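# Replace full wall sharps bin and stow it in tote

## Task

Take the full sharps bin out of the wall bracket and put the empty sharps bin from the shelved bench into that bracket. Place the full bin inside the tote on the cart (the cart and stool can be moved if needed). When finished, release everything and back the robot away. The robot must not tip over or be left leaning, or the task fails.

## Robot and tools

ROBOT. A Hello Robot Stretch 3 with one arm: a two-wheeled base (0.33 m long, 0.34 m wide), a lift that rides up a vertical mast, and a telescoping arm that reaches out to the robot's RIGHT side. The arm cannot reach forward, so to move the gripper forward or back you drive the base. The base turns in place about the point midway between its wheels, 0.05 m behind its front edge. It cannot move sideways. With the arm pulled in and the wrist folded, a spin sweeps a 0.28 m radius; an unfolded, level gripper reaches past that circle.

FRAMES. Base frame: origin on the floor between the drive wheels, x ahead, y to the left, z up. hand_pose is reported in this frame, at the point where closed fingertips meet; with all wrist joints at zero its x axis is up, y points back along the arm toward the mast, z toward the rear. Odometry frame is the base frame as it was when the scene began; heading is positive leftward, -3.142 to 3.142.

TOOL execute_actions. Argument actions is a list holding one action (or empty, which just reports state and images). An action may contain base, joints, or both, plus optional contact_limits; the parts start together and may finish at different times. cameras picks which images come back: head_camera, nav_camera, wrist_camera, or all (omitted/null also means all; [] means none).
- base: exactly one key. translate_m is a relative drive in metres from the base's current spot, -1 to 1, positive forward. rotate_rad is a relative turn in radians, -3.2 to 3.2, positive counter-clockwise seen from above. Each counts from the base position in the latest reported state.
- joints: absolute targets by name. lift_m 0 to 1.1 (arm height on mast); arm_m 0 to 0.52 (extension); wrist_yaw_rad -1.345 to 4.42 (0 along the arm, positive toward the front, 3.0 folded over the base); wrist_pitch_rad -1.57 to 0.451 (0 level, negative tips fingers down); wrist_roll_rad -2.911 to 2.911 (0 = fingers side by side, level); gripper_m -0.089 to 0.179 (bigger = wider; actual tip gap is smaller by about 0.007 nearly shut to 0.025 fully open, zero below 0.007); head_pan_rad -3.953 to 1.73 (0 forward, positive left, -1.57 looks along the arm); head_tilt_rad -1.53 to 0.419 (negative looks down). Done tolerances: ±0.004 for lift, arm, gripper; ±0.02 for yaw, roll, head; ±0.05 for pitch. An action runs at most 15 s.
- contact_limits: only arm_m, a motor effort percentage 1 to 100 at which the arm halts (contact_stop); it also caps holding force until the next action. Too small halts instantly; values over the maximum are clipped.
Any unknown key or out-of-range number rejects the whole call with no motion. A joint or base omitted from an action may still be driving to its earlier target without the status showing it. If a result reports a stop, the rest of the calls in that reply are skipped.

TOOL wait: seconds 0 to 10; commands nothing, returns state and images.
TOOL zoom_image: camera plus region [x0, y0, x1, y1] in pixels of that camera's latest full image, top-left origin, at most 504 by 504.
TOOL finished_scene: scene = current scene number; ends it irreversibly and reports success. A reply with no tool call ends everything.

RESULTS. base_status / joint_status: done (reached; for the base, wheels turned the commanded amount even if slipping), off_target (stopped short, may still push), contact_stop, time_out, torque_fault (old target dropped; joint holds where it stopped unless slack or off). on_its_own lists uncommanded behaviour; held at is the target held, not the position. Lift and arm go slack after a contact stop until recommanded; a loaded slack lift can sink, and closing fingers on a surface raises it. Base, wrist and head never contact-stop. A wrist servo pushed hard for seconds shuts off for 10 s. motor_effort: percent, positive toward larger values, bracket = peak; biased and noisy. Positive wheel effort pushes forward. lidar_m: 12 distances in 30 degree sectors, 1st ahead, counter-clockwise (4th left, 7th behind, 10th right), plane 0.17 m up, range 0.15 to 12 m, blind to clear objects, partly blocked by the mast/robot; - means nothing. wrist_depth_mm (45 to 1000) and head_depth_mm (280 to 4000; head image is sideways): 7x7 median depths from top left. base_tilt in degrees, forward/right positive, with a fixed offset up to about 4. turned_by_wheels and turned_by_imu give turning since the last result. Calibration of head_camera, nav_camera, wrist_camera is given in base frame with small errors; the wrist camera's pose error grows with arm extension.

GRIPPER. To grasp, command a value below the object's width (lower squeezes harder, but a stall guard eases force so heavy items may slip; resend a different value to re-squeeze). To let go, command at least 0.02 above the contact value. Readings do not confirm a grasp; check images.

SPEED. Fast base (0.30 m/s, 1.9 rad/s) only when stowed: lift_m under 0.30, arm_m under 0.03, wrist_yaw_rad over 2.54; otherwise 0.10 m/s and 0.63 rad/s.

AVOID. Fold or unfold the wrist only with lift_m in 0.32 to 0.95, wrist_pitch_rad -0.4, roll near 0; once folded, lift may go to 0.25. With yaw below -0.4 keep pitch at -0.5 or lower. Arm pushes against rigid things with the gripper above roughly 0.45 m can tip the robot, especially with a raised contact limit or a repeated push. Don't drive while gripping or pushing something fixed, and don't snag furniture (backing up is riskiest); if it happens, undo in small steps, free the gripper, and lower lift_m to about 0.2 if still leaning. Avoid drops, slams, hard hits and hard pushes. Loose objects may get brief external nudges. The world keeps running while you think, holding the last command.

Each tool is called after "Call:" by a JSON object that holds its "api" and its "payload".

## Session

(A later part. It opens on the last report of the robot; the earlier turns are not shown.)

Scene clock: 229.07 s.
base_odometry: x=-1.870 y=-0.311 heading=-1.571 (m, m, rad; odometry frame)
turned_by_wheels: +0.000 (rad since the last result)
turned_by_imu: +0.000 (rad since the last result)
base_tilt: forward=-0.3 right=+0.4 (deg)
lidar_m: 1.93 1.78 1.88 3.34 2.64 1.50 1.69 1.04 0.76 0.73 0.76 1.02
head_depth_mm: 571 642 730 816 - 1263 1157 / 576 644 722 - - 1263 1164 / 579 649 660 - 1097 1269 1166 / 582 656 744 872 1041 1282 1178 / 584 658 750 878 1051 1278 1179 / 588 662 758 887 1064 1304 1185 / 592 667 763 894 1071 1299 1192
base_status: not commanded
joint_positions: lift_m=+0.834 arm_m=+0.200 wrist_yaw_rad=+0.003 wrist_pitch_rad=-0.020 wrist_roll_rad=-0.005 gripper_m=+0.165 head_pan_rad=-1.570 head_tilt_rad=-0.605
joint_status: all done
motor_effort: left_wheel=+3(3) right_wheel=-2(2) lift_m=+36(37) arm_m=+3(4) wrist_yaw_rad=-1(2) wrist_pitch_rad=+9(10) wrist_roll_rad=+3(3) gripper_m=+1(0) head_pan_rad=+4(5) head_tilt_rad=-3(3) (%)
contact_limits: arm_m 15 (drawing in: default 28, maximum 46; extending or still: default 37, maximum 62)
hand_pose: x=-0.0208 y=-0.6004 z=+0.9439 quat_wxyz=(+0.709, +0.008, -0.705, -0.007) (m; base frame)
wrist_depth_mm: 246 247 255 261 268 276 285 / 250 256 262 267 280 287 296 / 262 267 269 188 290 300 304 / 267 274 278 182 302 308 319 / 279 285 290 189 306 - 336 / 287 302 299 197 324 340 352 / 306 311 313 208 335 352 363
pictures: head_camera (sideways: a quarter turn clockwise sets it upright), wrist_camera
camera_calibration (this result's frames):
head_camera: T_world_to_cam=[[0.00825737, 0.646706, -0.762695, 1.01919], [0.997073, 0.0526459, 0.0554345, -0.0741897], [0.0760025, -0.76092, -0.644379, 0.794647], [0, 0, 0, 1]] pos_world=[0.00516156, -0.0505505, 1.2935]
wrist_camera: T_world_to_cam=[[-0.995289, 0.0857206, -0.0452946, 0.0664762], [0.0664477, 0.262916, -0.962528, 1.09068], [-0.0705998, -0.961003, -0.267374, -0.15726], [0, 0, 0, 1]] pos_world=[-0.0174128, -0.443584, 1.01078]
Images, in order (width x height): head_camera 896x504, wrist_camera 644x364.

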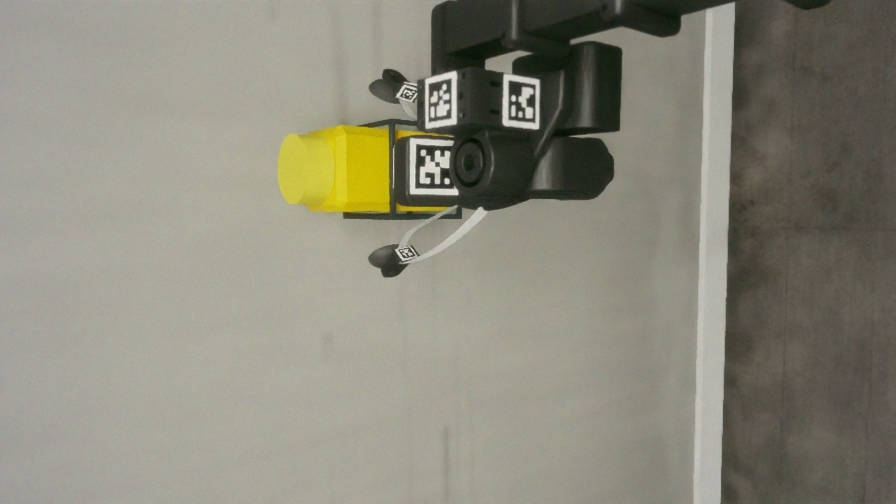

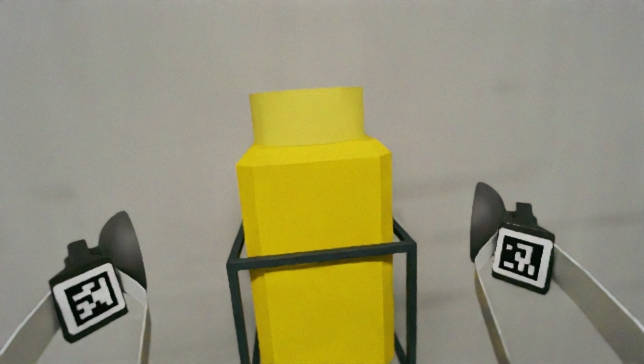

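Call:
{"api": "execute_actions", "payload": {"actions": [{"base": {"translate_m": -0.006}, "joints": {"arm_m": 0.25}, "contact_limits": {"arm_m": 15}}], "cameras": ["head_camera", "wrist_camera"]}}

Scene clock: 244.00 s.
base_odometry: x=-1.870 y=-0.305 heading=-1.571 (m, m, rad; odometry frame)
turned_by_wheels: +0.000 (rad since the last result)
turned_by_imu: +0.001 (rad since the last result)
base_tilt: forward=-0.3 right=+0.4 (deg)
lidar_m: 1.94 1.78 1.89 3.35 2.63 1.49 1.70 1.05 0.76 0.73 0.75 1.03
head_depth_mm: 573 645 732 - 1044 1252 1153 / 577 646 722 - 1070 1254 1167 / 578 650 652 - 1065 1276 1166 / 582 654 733 872 1046 1275 1173 / 584 658 753 872 1051 1286 1184 / 589 662 757 886 1065 1299 1182 / 592 666 764 891 1072 1302 1192
base_status: done
joint_positions: lift_m=+0.834 arm_m=+0.250 wrist_yaw_rad=+0.002 wrist_pitch_rad=-0.020 wrist_roll_rad=-0.005 gripper_m=+0.165 head_pan_rad=-1.570 head_tilt_rad=-0.605
joint_status: all done
motor_effort: left_wheel=+3(7) right_wheel=-2(6) lift_m=+36(36) arm_m=+3(4) wrist_yaw_rad=-1(1) wrist_pitch_rad=+9(10) wrist_roll_rad=+3(3) gripper_m=+1(0) head_pan_rad=+5(5) head_tilt_rad=-2(3) (%)
contact_limits: arm_m 15 (drawing in: default 28, maximum 46; extending or still: default 37, maximum 62)
hand_pose: x=-0.0208 y=-0.6504 z=+0.9439 quat_wxyz=(+0.709, +0.008, -0.705, -0.007) (m; base frame)
wrist_depth_mm: 200 203 210 214 219 226 235 / 206 211 214 218 228 237 243 / 213 220 157 138 236 244 253 / 221 227 133 133 246 254 265 / 229 233 135 136 255 - 273 / 234 246 140 141 147 280 290 / 251 256 144 147 155 290 300
pictures: head_camera (sideways: a quarter turn clockwise sets it upright), wrist_camera
camera_calibration (this result's frames):
head_camera: T_world_to_cam=[[0.00825699, 0.646707, -0.762694, 1.01919], [0.997073, 0.0526464, 0.0554346, -0.0741898], [0.076003, -0.760919, -0.64438, 0.794649], [0, 0, 0, 1]] pos_world=[0.00516159, -0.0505505, 1.2935]
wrist_camera: T_world_to_cam=[[-0.995285, 0.0857734, -0.0452948, 0.0707836], [0.0664616, 0.262911, -0.962528, 1.10383], [-0.0706508, -0.961, -0.267372, -0.205314], [0, 0, 0, 1]] pos_world=[-0.0174181, -0.493586, 1.01078]
Images, in order (width x height): head_camera 896x504, wrist_camera 644x364.

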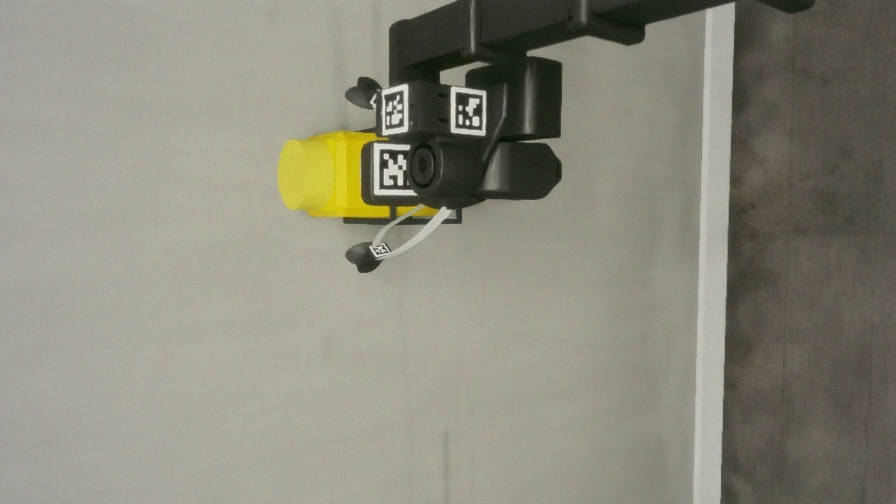

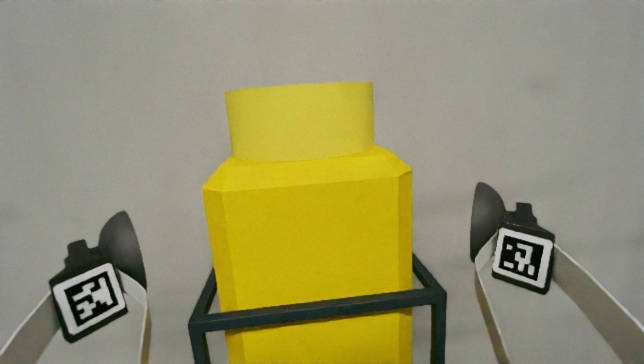

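Call:
{"api": "execute_actions", "payload": {"actions": [{"joints": {"arm_m": 0.275}, "contact_limits": {"arm_m": 15}}], "cameras": ["head_camera", "wrist_camera"]}}

Scene clock: 250.80 s.
base_odometry: x=-1.870 y=-0.305 heading=-1.571 (m, m, rad; odometry frame)
turned_by_wheels: +0.000 (rad since the last result)
turned_by_imu: +0.000 (rad since the last result)
base_tilt: forward=-0.3 right=+0.4 (deg)
lidar_m: 1.94 1.78 1.89 3.35 2.64 1.49 1.70 1.05 0.76 0.73 0.75 1.03
head_depth_mm: 574 643 730 - 1030 1256 1158 / 575 645 719 - 1041 1270 1163 / 578 649 655 - 1039 1278 1170 / 581 653 733 870 1043 1279 1174 / 585 658 752 875 1053 1286 1173 / 589 662 758 882 1060 1297 1182 / 592 667 761 893 1076 1299 1192
base_status: not commanded
joint_positions: lift_m=+0.834 arm_m=+0.275 wrist_yaw_rad=+0.002 wrist_pitch_rad=-0.020 wrist_roll_rad=-0.005 gripper_m=+0.165 head_pan_rad=-1.570 head_tilt_rad=-0.605
joint_status: all done
motor_effort: left_wheel=+3(3) right_wheel=-2(2) lift_m=+36(36) arm_m=+3(6) wrist_yaw_rad=-1(1) wrist_pitch_rad=+9(10) wrist_roll_rad=+3(3) gripper_m=+1(0) head_pan_rad=+5(5) head_tilt_rad=-3(3) (%)
contact_limits: arm_m 15 (drawing in: default 28, maximum 46; extending or still: default 37, maximum 62)
hand_pose: x=-0.0208 y=-0.6754 z=+0.9439 quat_wxyz=(+0.709, +0.008, -0.705, -0.007) (m; base frame)
wrist_depth_mm: 178 182 186 192 197 203 211 / 183 188 191 194 204 210 216 / 189 194 122 113 212 219 224 / 198 202 111 110 116 228 236 / 204 210 107 109 114 - 247 / 210 217 112 114 119 252 257 / 224 227 115 116 120 261 267
pictures: head_camera (sideways: a quarter turn clockwise sets it upright), wrist_camera
camera_calibration (this result's frames):
head_camera: T_world_to_cam=[[0.00825699, 0.646707, -0.762694, 1.01919], [0.997073, 0.0526464, 0.0554346, -0.0741898], [0.076003, -0.760919, -0.64438, 0.794648], [0, 0, 0, 1]] pos_world=[0.00516159, -0.0505505, 1.2935]
wrist_camera: T_world_to_cam=[[-0.995285, 0.0857735, -0.0452948, 0.0729277], [0.0664617, 0.262911, -0.962528, 1.1104], [-0.070651, -0.961, -0.267372, -0.229335], [0, 0, 0, 1]] pos_world=[-0.0174181, -0.518583, 1.01078]
Images, in order (width x height): head_camera 896x504, wrist_camera 644x364.

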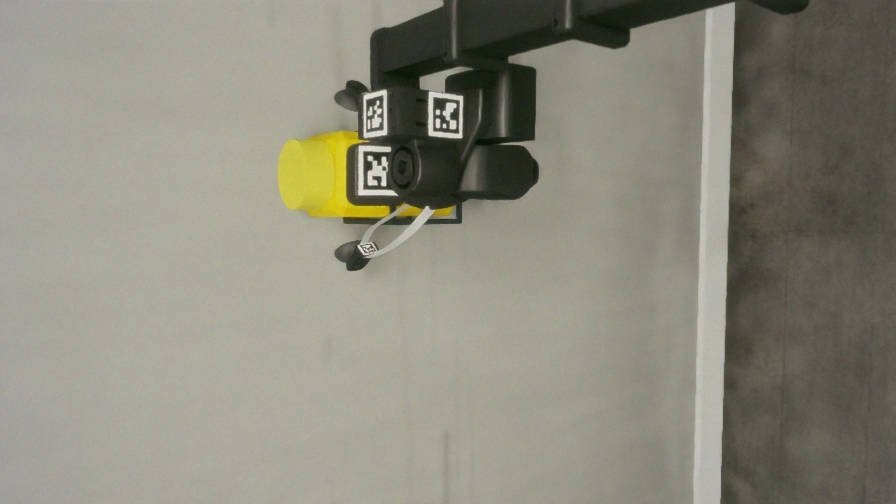

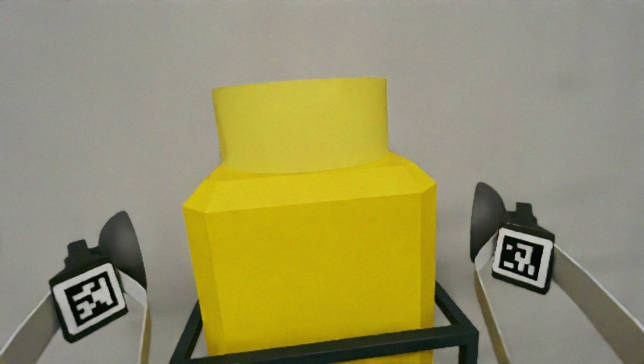

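Call:
{"api": "execute_actions", "payload": {"actions": [{"joints": {"gripper_m": 0.05}}], "cameras": ["head_camera", "wrist_camera"]}}

Scene clock: 255.93 s.
base_odometry: x=-1.870 y=-0.305 heading=-1.571 (m, m, rad; odometry frame)
turned_by_wheels: +0.000 (rad since the last result)
turned_by_imu: +0.001 (rad since the last result)
base_tilt: forward=-0.4 right=+0.1 (deg)
lidar_m: 1.94 1.78 1.89 3.35 2.63 1.49 1.70 1.04 0.76 0.73 0.76 1.03
head_depth_mm: 577 645 735 - 1033 1264 1156 / 580 649 724 - 1039 1267 1166 / 582 655 661 - 1045 1268 1172 / 586 658 743 874 1046 1281 1177 / 589 663 759 882 1054 1292 1181 / 592 668 763 892 1071 1291 1181 / 595 674 765 895 1079 1317 1192
base_status: not commanded
joint_positions: lift_m=+0.835 arm_m=+0.274 wrist_yaw_rad=+0.001 wrist_pitch_rad=-0.020 wrist_roll_rad=-0.005 gripper_m=+0.055 head_pan_rad=-1.570 head_tilt_rad=-0.606
joint_status: gripper_m off_target (ended at +0.055, target +0.050)
motor_effort: left_wheel=+0(3) right_wheel=+0(2) lift_m=+34(36) arm_m=+13(13) wrist_yaw_rad=+0(1) wrist_pitch_rad=+9(11) wrist_roll_rad=+3(3) gripper_m=-23(98) head_pan_rad=+5(4) head_tilt_rad=-3(3) (%)
hand_pose: x=-0.0213 y=-0.6747 z=+0.9440 quat_wxyz=(+0.709, +0.008, -0.705, -0.007) (m; base frame)
wrist_depth_mm: 183 186 191 196 204 206 215 / 188 194 197 130 209 216 222 / 194 199 134 124 215 226 230 / 201 205 118 117 122 234 241 / 208 212 116 119 121 243 250 / 215 219 120 121 126 255 261 / 225 234 122 123 128 265 274
pictures: head_camera (sideways: a quarter turn clockwise sets it upright), wrist_camera
camera_calibration (this result's frames):
head_camera: T_world_to_cam=[[0.00823538, 0.647036, -0.762415, 1.01883], [0.997072, 0.0526554, 0.0554569, -0.0742189], [0.0760279, -0.760639, -0.644708, 0.795075], [0, 0, 0, 1]] pos_world=[0.00516325, -0.0505469, 1.29348]
wrist_camera: T_world_to_cam=[[-0.995134, 0.0874911, -0.0453133, 0.0736119], [0.066918, 0.262593, -0.962584, 1.11023], [-0.0723185, -0.960932, -0.26717, -0.228833], [0, 0, 0, 1]] pos_world=[-0.0175897, -0.517872, 1.01089]
Images, in order (width x height): head_camera 896x504, wrist_camera 644x364.

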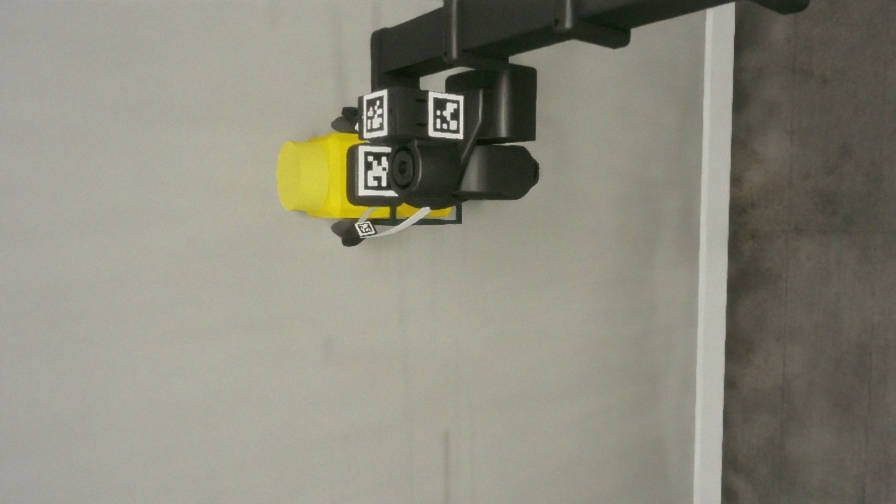

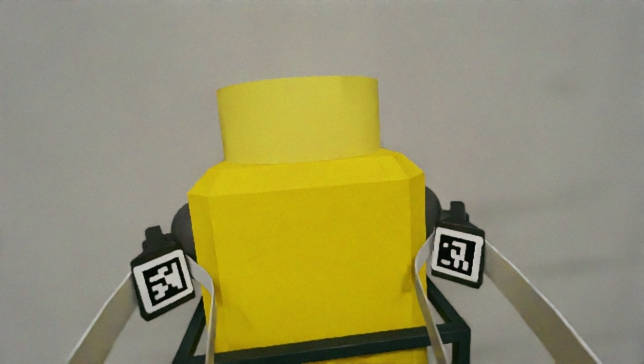

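Call:
{"api": "execute_actions", "payload": {"actions": [{"joints": {"lift_m": 0.88, "wrist_pitch_rad": 0.04, "gripper_m": 0.047, "arm_m": 0.272}}], "cameras": ["head_camera", "wrist_camera"]}}

Scene clock: 264.93 s.
base_odometry: x=-1.870 y=-0.305 heading=-1.571 (m, m, rad; odometry frame)
turned_by_wheels: +0.000 (rad since the last result)
turned_by_imu: +0.000 (rad since the last result)
base_tilt: forward=-0.3 right=+0.3 (deg)
lidar_m: 1.94 1.78 1.89 3.34 2.64 1.49 1.69 1.05 0.76 0.73 0.76 1.03
head_depth_mm: 571 640 701 - 1041 1252 1159 / 576 646 705 - 1023 1262 1167 / 579 648 630 915 1032 1274 1167 / 582 654 742 872 1046 1283 1174 / 584 657 752 878 1052 1286 1175 / 587 660 757 885 1063 1296 1188 / 591 664 763 890 1075 1304 1189
base_status: not commanded
joint_positions: lift_m=+0.879 arm_m=+0.272 wrist_yaw_rad=+0.001 wrist_pitch_rad=-0.029 wrist_roll_rad=-0.003 gripper_m=+0.052 head_pan_rad=-1.570 head_tilt_rad=-0.606
joint_status: wrist_pitch_rad off_target (ended at -0.029, target +0.040); gripper_m off_target (ended at +0.052, target +0.047); the others done
motor_effort: left_wheel=+1(4) right_wheel=-1(4) lift_m=+40(42) arm_m=+0(10) wrist_yaw_rad=-1(1) wrist_pitch_rad=+32(39) wrist_roll_rad=+2(3) gripper_m=-23(82) head_pan_rad=+5(5) head_tilt_rad=-4(3) (%)
hand_pose: x=-0.0212 y=-0.6723 z=+0.9864 quat_wxyz=(+0.709, +0.011, -0.706, -0.010) (m; base frame)
wrist_depth_mm: 179 184 188 193 199 205 210 / 185 190 195 198 206 212 219 / 192 196 137 127 216 220 228 / 199 205 124 120 129 231 238 / 206 212 118 120 122 243 251 / 215 219 121 124 127 252 263 / 226 231 125 127 131 266 276
pictures: head_camera (sideways: a quarter turn clockwise sets it upright), wrist_camera
camera_calibration (this result's frames):
head_camera: T_world_to_cam=[[0.0082299, 0.647039, -0.762412, 1.01883], [0.997071, 0.0526636, 0.0554572, -0.0742192], [0.0760343, -0.760636, -0.644711, 0.795079], [0, 0, 0, 1]] pos_world=[0.00516368, -0.0505468, 1.29348]
wrist_camera: T_world_to_cam=[[-0.995082, 0.0875913, -0.0462473, 0.0764065], [0.0685242, 0.271619, -0.959962, 1.15386], [-0.0715227, -0.95841, -0.276286, -0.204527], [0, 0, 0, 1]] pos_world=[-0.017665, -0.516125, 1.05469]
Images, in order (width x height): head_camera 896x504, wrist_camera 644x364.

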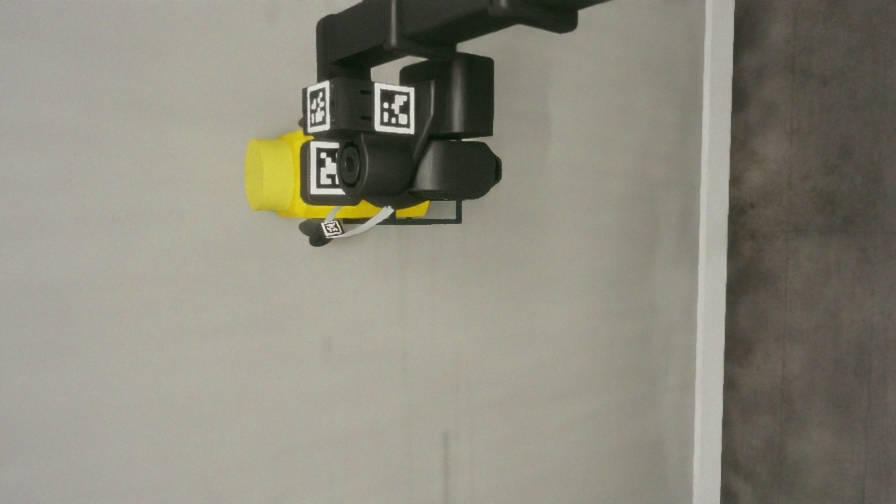

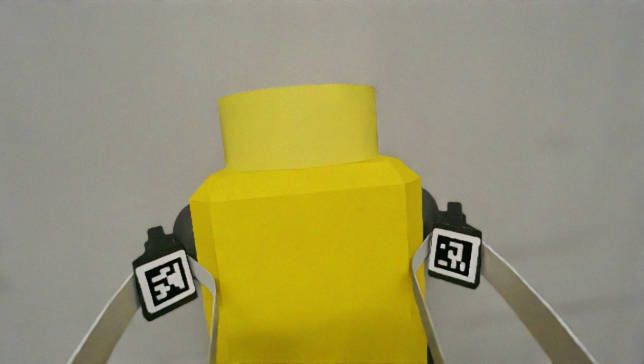

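Call:
{"api": "execute_actions", "payload": {"actions": [{"joints": {"lift_m": 0.97, "wrist_pitch_rad": 0.06}}], "cameras": ["head_camera", "wrist_camera"]}}

Scene clock: 272.43 s.
base_odometry: x=-1.870 y=-0.305 heading=-1.571 (m, m, rad; odometry frame)
turned_by_wheels: +0.000 (rad since the last result)
turned_by_imu: +0.000 (rad since the last result)
base_tilt: forward=-0.4 right=+0.3 (deg)
lidar_m: 1.94 1.78 1.89 3.35 2.63 1.49 1.69 1.04 0.76 0.73 0.75 1.03
head_depth_mm: 572 622 739 852 1011 1255 1157 / 577 616 - 855 1026 1264 1160 / 579 618 - 864 1033 1274 1172 / 581 653 746 872 1042 1274 1171 / 586 658 753 875 1053 1297 1183 / 589 662 760 888 1066 1288 1183 / 592 668 766 892 1078 1309 1197
base_status: not commanded
joint_positions: lift_m=+0.969 arm_m=+0.272 wrist_yaw_rad=+0.000 wrist_pitch_rad=-0.037 wrist_roll_rad=-0.003 gripper_m=+0.061 head_pan_rad=-1.570 head_tilt_rad=-0.606
joint_status: wrist_pitch_rad off_target (ended at -0.037, target +0.060); the others done
on_its_own: gripper_m is held at +0.060, not at your +0.047, by its stall guard, which is not easing now; wrist_pitch_rad is at rest, and its effort (+45) is outside its rest range (-20 to +32)
motor_effort: left_wheel=+0(1) right_wheel=+0(1) lift_m=+41(41) arm_m=+4(5) wrist_yaw_rad=+0(1) wrist_pitch_rad=+45(46) wrist_roll_rad=+2(2) gripper_m=-19(20) head_pan_rad=+5(5) head_tilt_rad=-3(2) (%)
hand_pose: x=-0.0214 y=-0.6718 z=+1.0743 quat_wxyz=(+0.708, +0.013, -0.705, -0.013) (m; base frame)
wrist_depth_mm: 180 183 189 195 199 206 211 / 187 190 196 200 207 214 220 / 194 198 152 137 216 223 229 / 202 206 138 128 220 233 242 / 208 213 121 123 125 243 254 / 217 221 122 124 125 256 266 / 228 235 120 123 125 269 280
pictures: head_camera (sideways: a quarter turn clockwise sets it upright), wrist_camera
camera_calibration (this result's frames):
head_camera: T_world_to_cam=[[0.00822052, 0.647198, -0.762277, 1.01865], [0.99707, 0.0526663, 0.055468, -0.0742332], [0.0760451, -0.7605, -0.644869, 0.795285], [0, 0, 0, 1]] pos_world=[0.0051644, -0.0505451, 1.29347]
wrist_camera: T_world_to_cam=[[-0.994996, 0.0889229, -0.0455519, 0.0803269], [0.0687858, 0.279019, -0.957819, 1.24085], [-0.0724622, -0.95616, -0.28374, -0.170217], [0, 0, 0, 1]] pos_world=[-0.0177619, -0.516117, 1.14387]
Images, in order (width x height): head_camera 896x504, wrist_camera 644x364.

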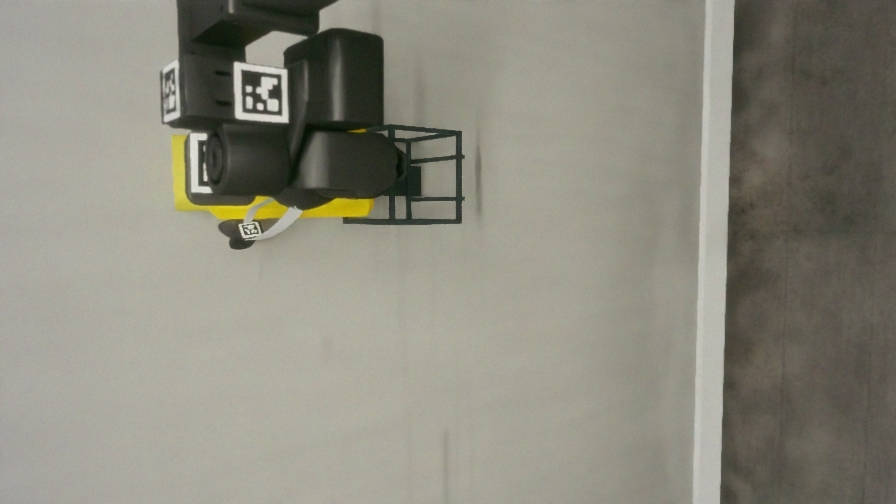

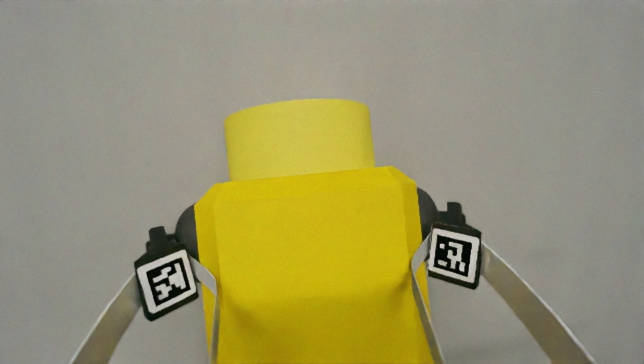

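Call:
{"api": "execute_actions", "payload": {"actions": [{"joints": {"lift_m": 0.99, "wrist_pitch_rad": 0.0, "gripper_m": 0.054}}], "cameras": ["head_camera", "wrist_camera"]}}

Scene clock: 281.30 s.
base_odometry: x=-1.870 y=-0.305 heading=-1.571 (m, m, rad; odometry frame)
turned_by_wheels: +0.000 (rad since the last result)
turned_by_imu: +0.000 (rad since the last result)
base_tilt: forward=-0.3 right=+0.3 (deg)
lidar_m: 1.94 1.78 1.89 3.35 2.63 1.49 1.70 1.05 0.76 0.73 0.76 1.03
head_depth_mm: 573 - 762 848 1012 1249 1157 / 575 - 778 857 1024 1269 1160 / 578 617 - 864 1032 1275 1164 / 582 647 746 872 1045 1272 1172 / 585 660 750 879 1054 1284 1175 / 589 661 758 887 1059 1298 1188 / 592 667 764 891 1074 1298 1194
base_status: not commanded
joint_positions: lift_m=+0.989 arm_m=+0.272 wrist_yaw_rad=+0.000 wrist_pitch_rad=-0.072 wrist_roll_rad=-0.003 gripper_m=+0.058 head_pan_rad=-1.570 head_tilt_rad=-0.606
joint_status: wrist_pitch_rad off_target (ended at -0.072, target +0.000); the others done
on_its_own: wrist_pitch_rad is at rest, and its effort (+34) is outside its rest range (-20 to +32)
motor_effort: left_wheel=+0(0) right_wheel=+0(0) lift_m=+40(43) arm_m=+5(4) wrist_yaw_rad=+0(1) wrist_pitch_rad=+34(48) wrist_roll_rad=+2(2) gripper_m=-7(51) head_pan_rad=+5(5) head_tilt_rad=-3(3) (%)
hand_pose: x=-0.0214 y=-0.6705 z=+1.0854 quat_wxyz=(+0.708, +0.026, -0.705, -0.026) (m; base frame)
wrist_depth_mm: 178 181 186 191 197 204 208 / 183 188 195 199 207 213 220 / 194 197 149 136 216 222 230 / 199 205 138 128 220 235 242 / 209 214 121 123 125 246 256 / 220 223 121 124 126 263 272 / 231 239 122 124 126 278 288
pictures: head_camera (sideways: a quarter turn clockwise sets it upright), wrist_camera
camera_calibration (this result's frames):
head_camera: T_world_to_cam=[[0.00822075, 0.647198, -0.762277, 1.01865], [0.997071, 0.052666, 0.055468, -0.0742333], [0.0760448, -0.7605, -0.644869, 0.795285], [0, 0, 0, 1]] pos_world=[0.00516439, -0.0505451, 1.29347]
wrist_camera: T_world_to_cam=[[-0.994991, 0.0905308, -0.0423936, 0.078351], [0.0688018, 0.312522, -0.947416, 1.26229], [-0.0725213, -0.945587, -0.317185, -0.122428], [0, 0, 0, 1]] pos_world=[-0.0177681, -0.517353, 1.1604]
Images, in order (width x height): head_camera 896x504, wrist_camera 644x364.

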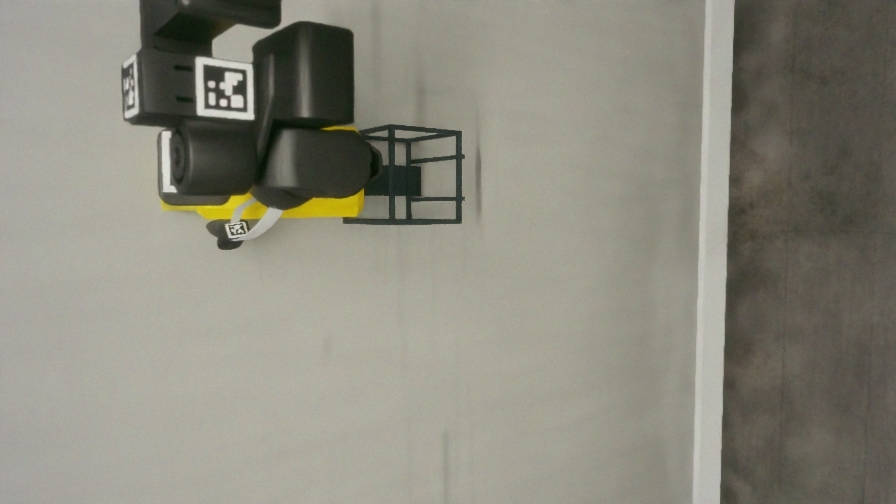

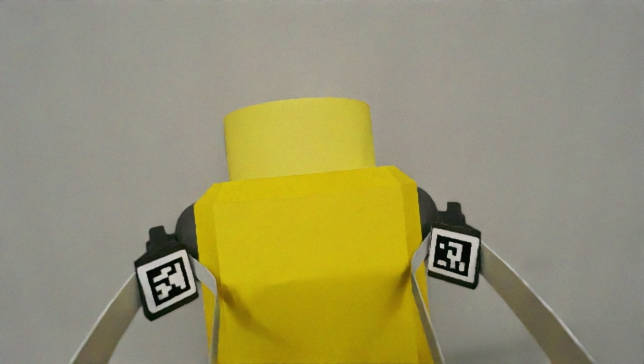

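Call:
{"api": "execute_actions", "payload": {"actions": [{"joints": {"arm_m": 0.05, "gripper_m": 0.049, "wrist_pitch_rad": 0.02}}], "cameras": ["head_camera", "wrist_camera"]}}

Scene clock: 291.30 s.
base_odometry: x=-1.870 y=-0.305 heading=-1.571 (m, m, rad; odometry frame)
turned_by_wheels: +0.000 (rad since the last result)
turned_by_imu: +0.001 (rad since the last result)
base_tilt: forward=-0.3 right=+0.3 (deg)
lidar_m: 1.94 1.78 1.89 3.36 2.63 1.49 1.70 1.04 0.76 0.73 0.76 1.02
head_depth_mm: 573 643 694 - - 1261 1151 / 576 637 408 - - 1271 1160 / 577 639 399 - - 1274 1167 / 582 654 720 871 1039 1282 1171 / 585 658 752 876 1054 1283 1178 / 588 663 755 883 1065 1289 1186 / 591 666 764 895 1079 1312 1190
base_status: not commanded
joint_positions: lift_m=+0.989 arm_m=+0.050 wrist_yaw_rad=+0.000 wrist_pitch_rad=-0.051 wrist_roll_rad=-0.003 gripper_m=+0.060 head_pan_rad=-1.570 head_tilt_rad=-0.606
joint_status: wrist_pitch_rad off_target (ended at -0.051, target +0.020); gripper_m off_target (ended at +0.060, target +0.049); the others done
on_its_own: gripper_m is held at +0.059, not at your +0.049, by its stall guard, which is not easing now; wrist_pitch_rad is at rest, and its effort (+33) is outside its rest range (-20 to +32)
motor_effort: left_wheel=+1(1) right_wheel=-1(0) lift_m=+40(39) arm_m=-5(4) wrist_yaw_rad=+0(0) wrist_pitch_rad=+33(37) wrist_roll_rad=+2(2) gripper_m=-20(70) head_pan_rad=+4(5) head_tilt_rad=-2(2) (%)
hand_pose: x=-0.0214 y=-0.4499 z=+1.0907 quat_wxyz=(+0.708, +0.019, -0.705, -0.018) (m; base frame)
wrist_depth_mm: 363 380 388 396 406 418 432 / 382 387 402 405 426 442 453 / 396 407 150 135 444 454 475 / 414 423 139 127 444 483 492 / 429 432 121 124 126 507 523 / 447 459 121 123 126 521 543 / 475 487 122 123 126 555 586
pictures: head_camera (sideways: a quarter turn clockwise sets it upright), wrist_camera
camera_calibration (this result's frames):
head_camera: T_world_to_cam=[[0.00813689, 0.647199, -0.762278, 1.01865], [0.997064, 0.0527952, 0.055468, -0.0742332], [0.0761434, -0.760491, -0.644869, 0.795284], [0, 0, 0, 1]] pos_world=[0.00517094, -0.0505452, 1.29347]
wrist_camera: T_world_to_cam=[[-0.994992, 0.0896142, -0.044276, 0.060252], [0.0688001, 0.292677, -0.953733, 1.19635], [-0.0725095, -0.952003, -0.297376, 0.0633275], [0, 0, 0, 1]] pos_world=[-0.0177669, -0.295256, 1.1625]
Images, in order (width x height): head_camera 896x504, wrist_camera 644x364.

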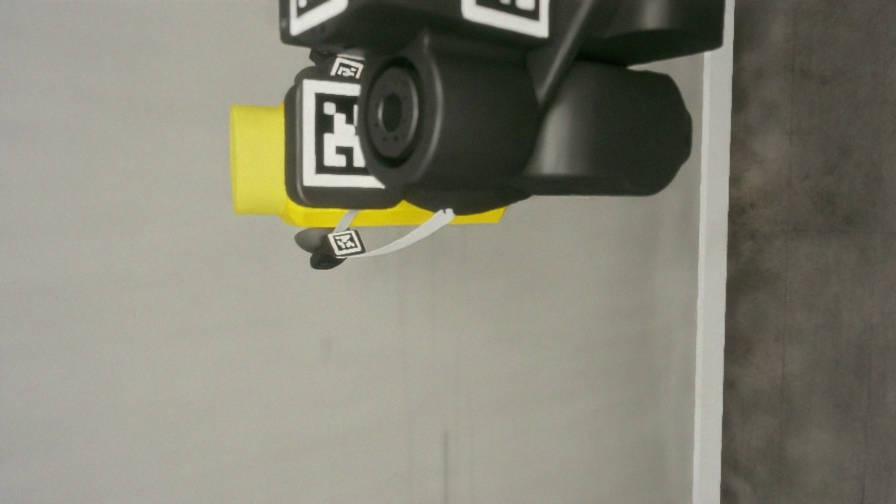

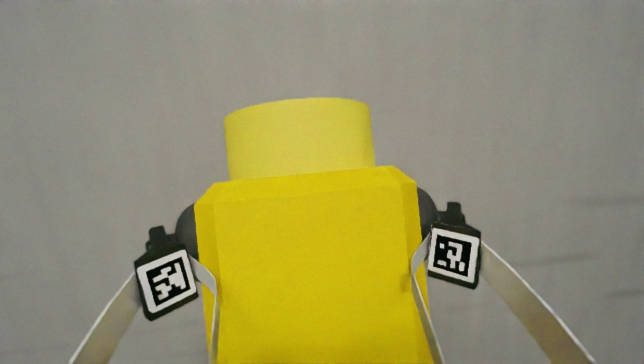

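Call:
{"api": "execute_actions", "payload": {"actions": [{"base": {"rotate_rad": -0.513}, "joints": {"head_pan_rad": -2.6, "head_tilt_rad": -0.5}}], "cameras": ["nav_camera"]}}

Call:
{"api": "execute_actions", "payload": {"actions": [{"base": {"translate_m": -1.0}, "joints": {"lift_m": 0.92, "head_pan_rad": -2.0, "head_tilt_rad": -0.6}}], "cameras": ["head_camera", "nav_camera", "wrist_camera"]}}

Scene clock: 329.10 s.
base_odometry: x=-1.870 y=-0.305 heading=-2.084 (m, m, rad; odometry frame)
turned_by_wheels: -0.513 (rad since the last result)
turned_by_imu: -0.509 (rad since the last result)
base_tilt: forward=-0.3 right=+0.3 (deg)
lidar_m: 1.03 1.94 1.78 1.90 3.34 2.61 1.49 1.73 1.03 0.75 0.73 0.76
head_depth_mm: 1486 1638 1803 1974 1823 - - / 1515 1669 1857 2087 1942 - - / 1515 1681 1888 2107 - - - / 1530 1701 1903 2123 - - 1174 / 1537 1709 1909 2085 - - 1221 / 1549 1735 1895 2086 - - 1240 / 1533 1598 1623 1665 - - 1234
base_status: done
joint_positions: lift_m=+0.989 arm_m=+0.050 wrist_yaw_rad=+0.000 wrist_pitch_rad=-0.051 wrist_roll_rad=-0.003 gripper_m=+0.060 head_pan_rad=-2.593 head_tilt_rad=-0.507
joint_status: all done
on_its_own: gripper_m is held at +0.059, not at your +0.049, by its stall guard, which is not easing now; wrist_pitch_rad is at rest, and its effort (+33) is outside its rest range (-20 to +32)
motor_effort: left_wheel=+3(9) right_wheel=-2(6) lift_m=+40(40) arm_m=-4(4) wrist_yaw_rad=+1(0) wrist_pitch_rad=+33(33) wrist_roll_rad=+2(2) gripper_m=-19(19) head_pan_rad=-3(48) head_tilt_rad=+3(14) (%)
hand_pose: x=-0.0214 y=-0.4499 z=+1.0907 quat_wxyz=(+0.708, +0.019, -0.705, -0.018) (m; base frame)
wrist_depth_mm: 354 398 459 544 664 872 - / 359 405 469 559 702 903 - / 369 412 150 137 722 957 - / 376 430 139 128 697 - - / 384 431 121 123 126 - - / 396 429 121 123 126 - - / 401 475 121 123 126 - -
pictures: nav_camera (sideways: a quarter turn counterclockwise sets it upright)
camera_calibration (this result's frames):
nav_camera: T_world_to_cam=[[-0.410826, -0.32381, 0.852273, -1.06921], [-0.513901, 0.854396, 0.0768974, -0.0474743], [-0.753078, -0.406393, -0.517415, 0.630762], [0, 0, 0, 1]] pos_world=[0.0113586, -0.0493203, 1.24127]
Images, in order (width x height): nav_camera 672x504.

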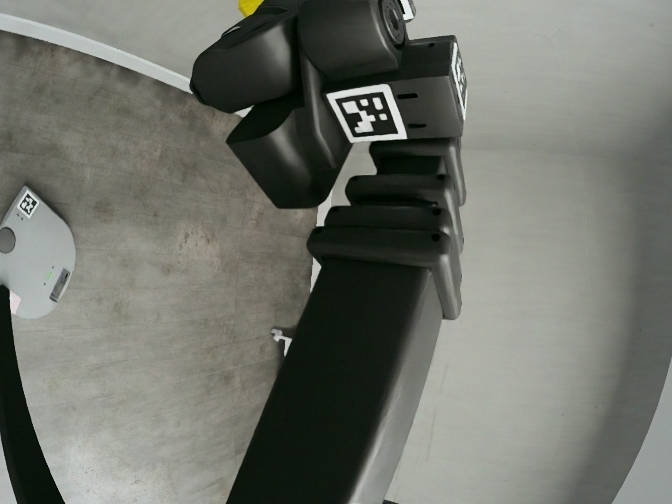

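Scene clock: 340.17 s.
base_odometry: x=-1.379 y=+0.566 heading=-2.084 (m, m, rad; odometry frame)
turned_by_wheels: +0.000 (rad since the last result)
turned_by_imu: +0.005 (rad since the last result)
base_tilt: forward=-0.3 right=+0.3 (deg)
lidar_m: 1.75 2.53 2.32 3.07 3.51 1.37 0.58 0.55 1.00 1.28 1.23 1.28
head_depth_mm: 825 907 1009 1135 1223 - - / 882 972 1093 1215 - - 1141 / 945 1057 1202 1324 - - 1173 / 1030 1161 1325 1515 - - 1165 / 1114 1265 1478 1648 - - 1177 / 1222 1382 1515 436 - 1371 1190 / 1187 1281 1372 433 1621 1405 1203
base_status: done
joint_positions: lift_m=+0.920 arm_m=+0.050 wrist_yaw_rad=+0.000 wrist_pitch_rad=-0.050 wrist_roll_rad=-0.003 gripper_m=+0.060 head_pan_rad=-2.007 head_tilt_rad=-0.592
joint_status: all done
on_its_own: gripper_m is held at +0.059, not at your +0.049, by its stall guard, which is not easing now; wrist_pitch_rad is at rest, and its effort (+33) is outside its rest range (-20 to +32)
motor_effort: left_wheel=+3(4) right_wheel=-2(6) lift_m=+18(37) arm_m=-3(4) wrist_yaw_rad=+0(0) wrist_pitch_rad=+33(33) wrist_roll_rad=+2(2) gripper_m=-20(19) head_pan_rad=+5(43) head_tilt_rad=-2(11) (%)
hand_pose: x=-0.0214 y=-0.4499 z=+1.0221 quat_wxyz=(+0.708, +0.018, -0.705, -0.018) (m; base frame)
wrist_depth_mm: 723 851 960 - 905 730 597 / 746 851 988 - 954 731 616 / 749 868 151 136 971 797 626 / 780 869 139 128 900 777 633 / 790 871 121 123 125 811 683 / 804 875 121 123 126 855 683 / 837 972 121 123 126 899 712
pictures: head_camera (sideways: a quarter turn clockwise sets it upright), nav_camera (sideways: a quarter turn counterclockwise sets it upright), wrist_camera
camera_calibration (this result's frames):
head_camera: T_world_to_cam=[[0.277036, 0.573363, -0.771042, 1.02844], [0.925913, -0.373748, 0.0547545, -0.0728714], [-0.256781, -0.729087, -0.634426, 0.78373], [0, 0, 0, 1]] pos_world=[-0.0161941, -0.0454951, 1.29418]
nav_camera: T_world_to_cam=[[-0.193142, -0.560866, 0.805063, -1.00898], [-0.903336, 0.421925, 0.0772254, -0.0455172], [-0.382989, -0.712327, -0.588141, 0.720522], [0, 0, 0, 1]] pos_world=[0.0399586, -0.0334502, 1.23958]
wrist_camera: T_world_to_cam=[[-0.994993, 0.0895545, -0.0443803, 0.0572997], [0.0687976, 0.291565, -0.954074, 1.13078], [-0.0725019, -0.95235, -0.296266, 0.0415963], [0, 0, 0, 1]] pos_world=[-0.0177661, -0.295213, 1.09371]
Images, in order (width x height): head_camera 896x504, nav_camera 672x504, wrist_camera 644x364.

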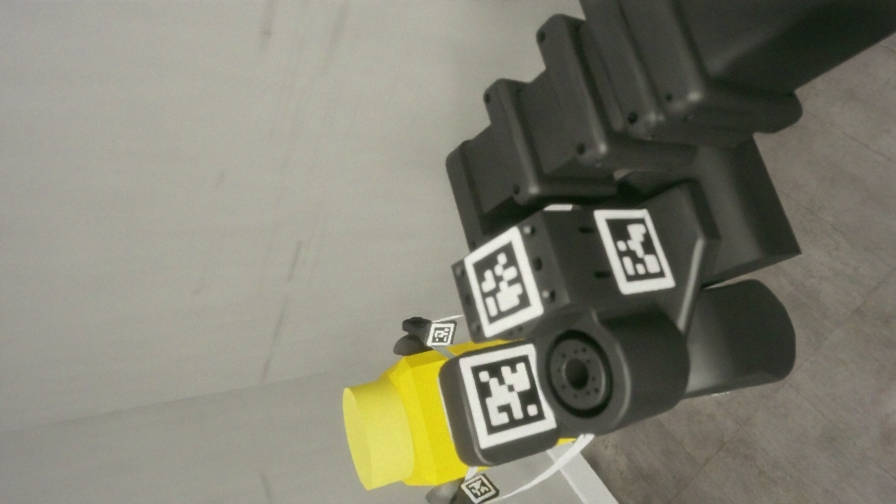

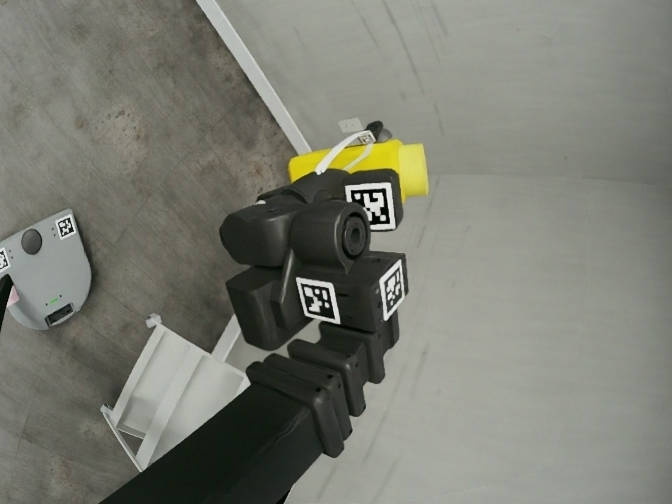

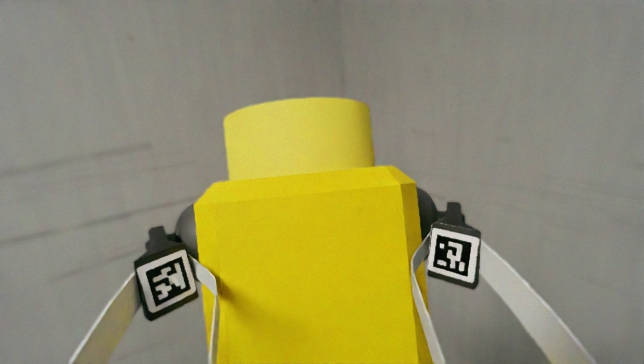

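Call:
{"api": "execute_actions", "payload": {"actions": [{"base": {"rotate_rad": -1.057}, "joints": {"head_pan_rad": -1.57, "head_tilt_rad": -0.65}}], "cameras": ["head_camera", "nav_camera"]}}

Scene clock: 368.43 s.
base_odometry: x=-1.379 y=+0.566 heading=-3.141 (m, m, rad; odometry frame)
turned_by_wheels: -1.057 (rad since the last result)
turned_by_imu: -1.050 (rad since the last result)
base_tilt: forward=-0.3 right=+0.4 (deg)
lidar_m: 1.23 1.27 1.73 2.67 2.31 3.10 2.80 1.39 0.58 0.55 1.00 1.28
head_depth_mm: 777 880 1009 951 - - 1128 / 783 883 955 - - - 1144 / 785 887 441 - - 1204 1144 / 792 889 1006 1169 1062 1291 1153 / 791 896 1033 1218 1487 1361 1168 / 798 898 1035 1223 1494 1359 1171 / 802 903 1041 1236 1503 1374 1174
base_status: done
joint_positions: lift_m=+0.920 arm_m=+0.050 wrist_yaw_rad=+0.000 wrist_pitch_rad=-0.050 wrist_roll_rad=-0.003 gripper_m=+0.060 head_pan_rad=-1.577 head_tilt_rad=-0.642
joint_status: all done
on_its_own: gripper_m is held at +0.059, not at your +0.049, by its stall guard, which is not easing now; wrist_pitch_rad is at rest, and its effort (+33) is outside its rest range (-20 to +32)
motor_effort: left_wheel=+3(10) right_wheel=-2(6) lift_m=+17(17) arm_m=-4(5) wrist_yaw_rad=+0(0) wrist_pitch_rad=+33(33) wrist_roll_rad=+2(2) gripper_m=-19(19) head_pan_rad=+5(38) head_tilt_rad=-3(8) (%)
hand_pose: x=-0.0214 y=-0.4499 z=+1.0221 quat_wxyz=(+0.708, +0.018, -0.705, -0.018) (m; base frame)
wrist_depth_mm: 570 573 595 608 626 650 664 / 590 607 633 634 669 674 696 / 616 635 151 136 677 702 746 / 633 653 138 128 700 763 751 / 661 657 121 124 125 788 812 / 698 698 121 123 126 655 848 / 701 776 121 123 126 480 882
pictures: head_camera (sideways: a quarter turn clockwise sets it upright), nav_camera (sideways: a quarter turn counterclockwise sets it upright)
camera_calibration (this result's frames):
head_camera: T_world_to_cam=[[0.0129078, 0.674019, -0.738601, 0.987764], [0.997402, 0.0436796, 0.057291, -0.076606], [0.070877, -0.737422, -0.671704, 0.830221], [0, 0, 0, 1]] pos_world=[0.00481343, -0.0502023, 1.29162]
nav_camera: T_world_to_cam=[[0.05812, -0.629413, 0.774895, -0.971186], [-0.997014, 0.00292951, 0.0771593, -0.0448547], [-0.0508351, -0.777066, -0.627363, 0.769519], [0, 0, 0, 1]] pos_world=[0.0508431, -0.0131783, 1.2388]
Images, in order (width x height): head_camera 896x504, nav_camera 672x504.

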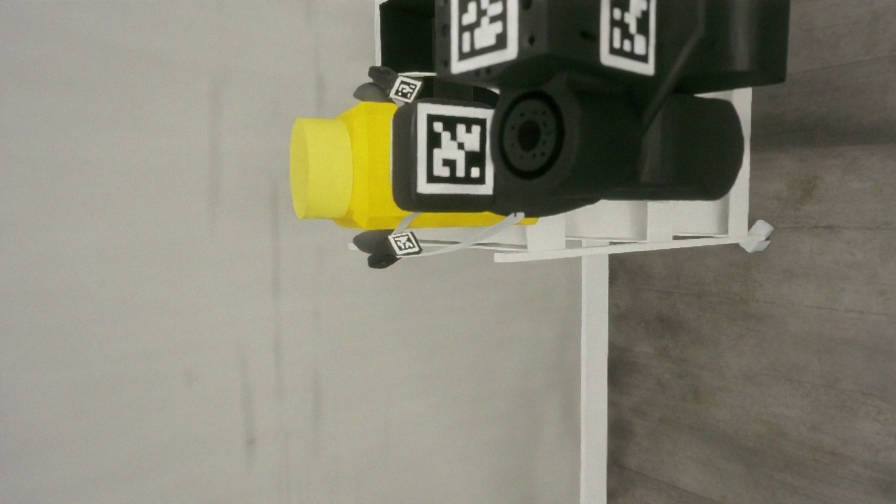

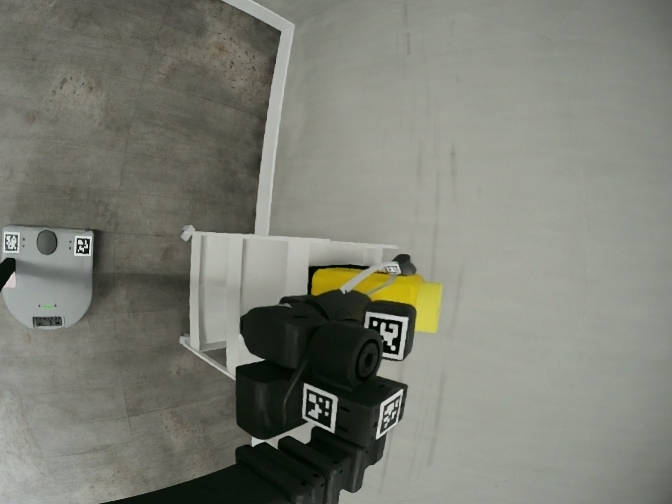

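Call:
{"api": "zoom_image", "payload": {"camera": "head_camera", "region": [300, 0, 600, 170]}}

Call:
{"api": "zoom_image", "payload": {"camera": "nav_camera", "region": [170, 200, 470, 425]}}

Region (300, 0, 600, 170) of head_camera's 896x504 image, scaled by 1.680, with more detail than that image has; it fills the top 286 rows of this view, and the rest is white.

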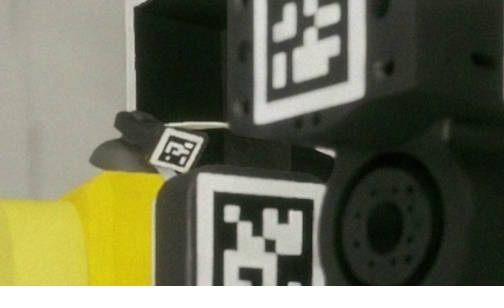

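Region (170, 200, 470, 425) of nav_camera's 672x504 image, scaled by 1.680, with more detail than that image has; it fills the top 378 rows of this view, and the rest is white.

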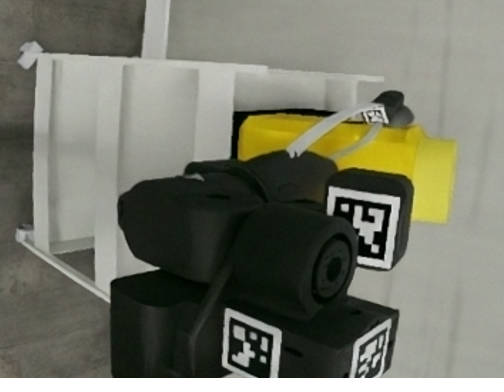

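Call:
{"api": "execute_actions", "payload": {"actions": [{"base": {"translate_m": -0.16}, "joints": {"arm_m": 0.29, "head_pan_rad": -1.57, "head_tilt_rad": -0.75}}]}}

Scene clock: 437.73 s.
base_odometry: x=-1.219 y=+0.566 heading=-3.141 (m, m, rad; odometry frame)
turned_by_wheels: +0.000 (rad since the last result)
turned_by_imu: +0.001 (rad since the last result)
base_tilt: forward=-0.3 right=+0.4 (deg)
lidar_m: 1.39 1.45 1.96 2.27 2.30 2.92 3.29 1.39 0.58 0.56 0.58 1.36
head_depth_mm: 800 - 1105 907 1434 1261 1106 / 796 - 965 804 1046 1221 1112 / 789 - 962 805 1078 1226 1119 / 807 931 985 807 1092 1242 1127 / 812 935 1024 884 1102 1265 1128 / 812 937 1100 1275 1521 1300 1145 / 817 943 1115 1367 1539 1303 1140
base_status: done
joint_positions: lift_m=+0.920 arm_m=+0.290 wrist_yaw_rad=+0.000 wrist_pitch_rad=-0.050 wrist_roll_rad=-0.003 gripper_m=+0.063 head_pan_rad=-1.577 head_tilt_rad=-0.741
joint_status: all done
on_its_own: gripper_m is held at +0.062, not at your +0.049, by its stall guard, which is not easing now; wrist_pitch_rad is at rest, and its effort (+33) is outside its rest range (-20 to +32)
motor_effort: left_wheel=+3(3) right_wheel=-2(5) lift_m=+17(17) arm_m=+3(2) wrist_yaw_rad=+0(0) wrist_pitch_rad=+33(33) wrist_roll_rad=+2(2) gripper_m=-18(20) head_pan_rad=+4(4) head_tilt_rad=-3(11) (%)
hand_pose: x=-0.0214 y=-0.6894 z=+1.0221 quat_wxyz=(+0.708, +0.018, -0.705, -0.018) (m; base frame)
wrist_depth_mm: 369 376 385 392 405 413 433 / 381 389 400 406 428 435 458 / 391 409 151 136 441 457 468 / 411 419 139 128 449 474 491 / 431 443 121 123 126 491 525 / 448 459 122 124 125 534 555 / 465 485 121 123 125 549 565
pictures: head_camera (sideways: a quarter turn clockwise sets it upright), nav_camera (sideways: a quarter turn counterclockwise sets it upright), wrist_camera
camera_calibration (this result's frames):
head_camera: T_world_to_cam=[[0.0133092, 0.74365, -0.668437, 0.896325], [0.997363, 0.0378197, 0.0619337, -0.0826424], [0.0713371, -0.667499, -0.741186, 0.920585], [0, 0, 0, 1]] pos_world=[0.00482324, -0.0489363, 1.28658]
nav_camera: T_world_to_cam=[[0.0576934, -0.702844, 0.709001, -0.885301], [-0.997061, -0.00471293, 0.0764617, -0.0439364], [-0.0503992, -0.711328, -0.701051, 0.865364], [0, 0, 0, 1]] pos_world=[0.0508824, -0.00687773, 1.2377]
wrist_camera: T_world_to_cam=[[-0.994992, 0.0895642, -0.0443786, 0.0787477], [0.0687987, 0.291565, -0.954074, 1.2006], [-0.0725116, -0.952349, -0.296267, -0.186462], [0, 0, 0, 1]] pos_world=[-0.017767, -0.534682, 1.09371]
Images, in order (width x height): head_camera 896x504, nav_camera 672x504, wrist_camera 644x364.

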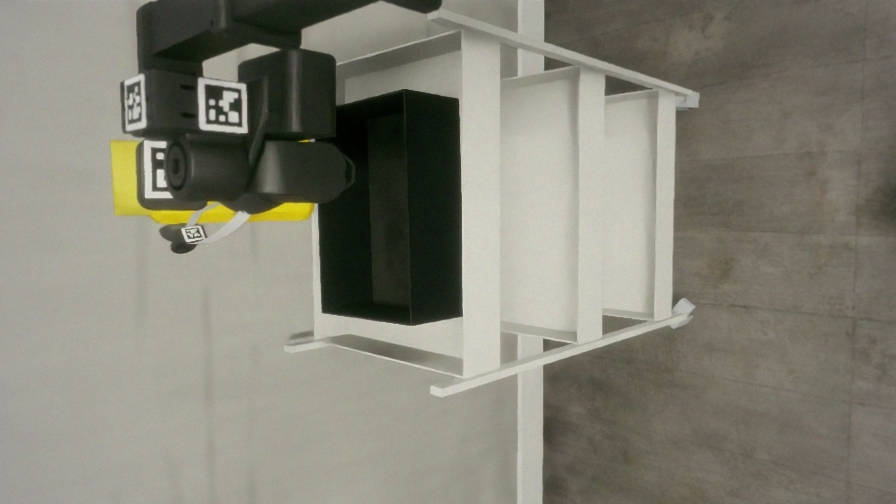

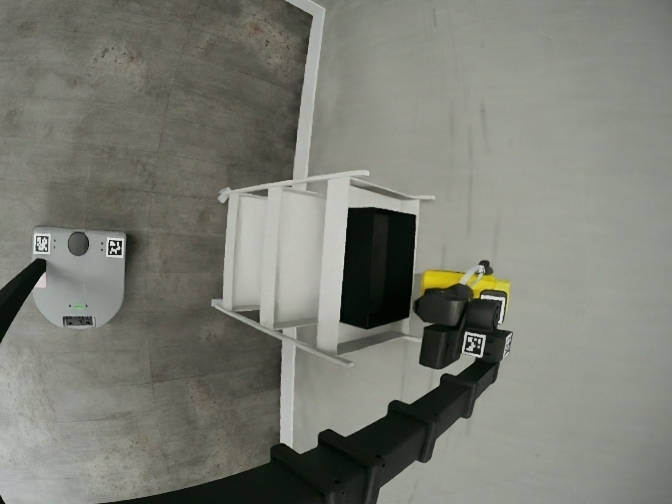

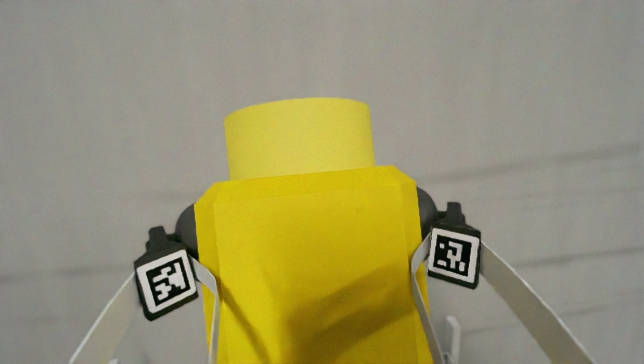

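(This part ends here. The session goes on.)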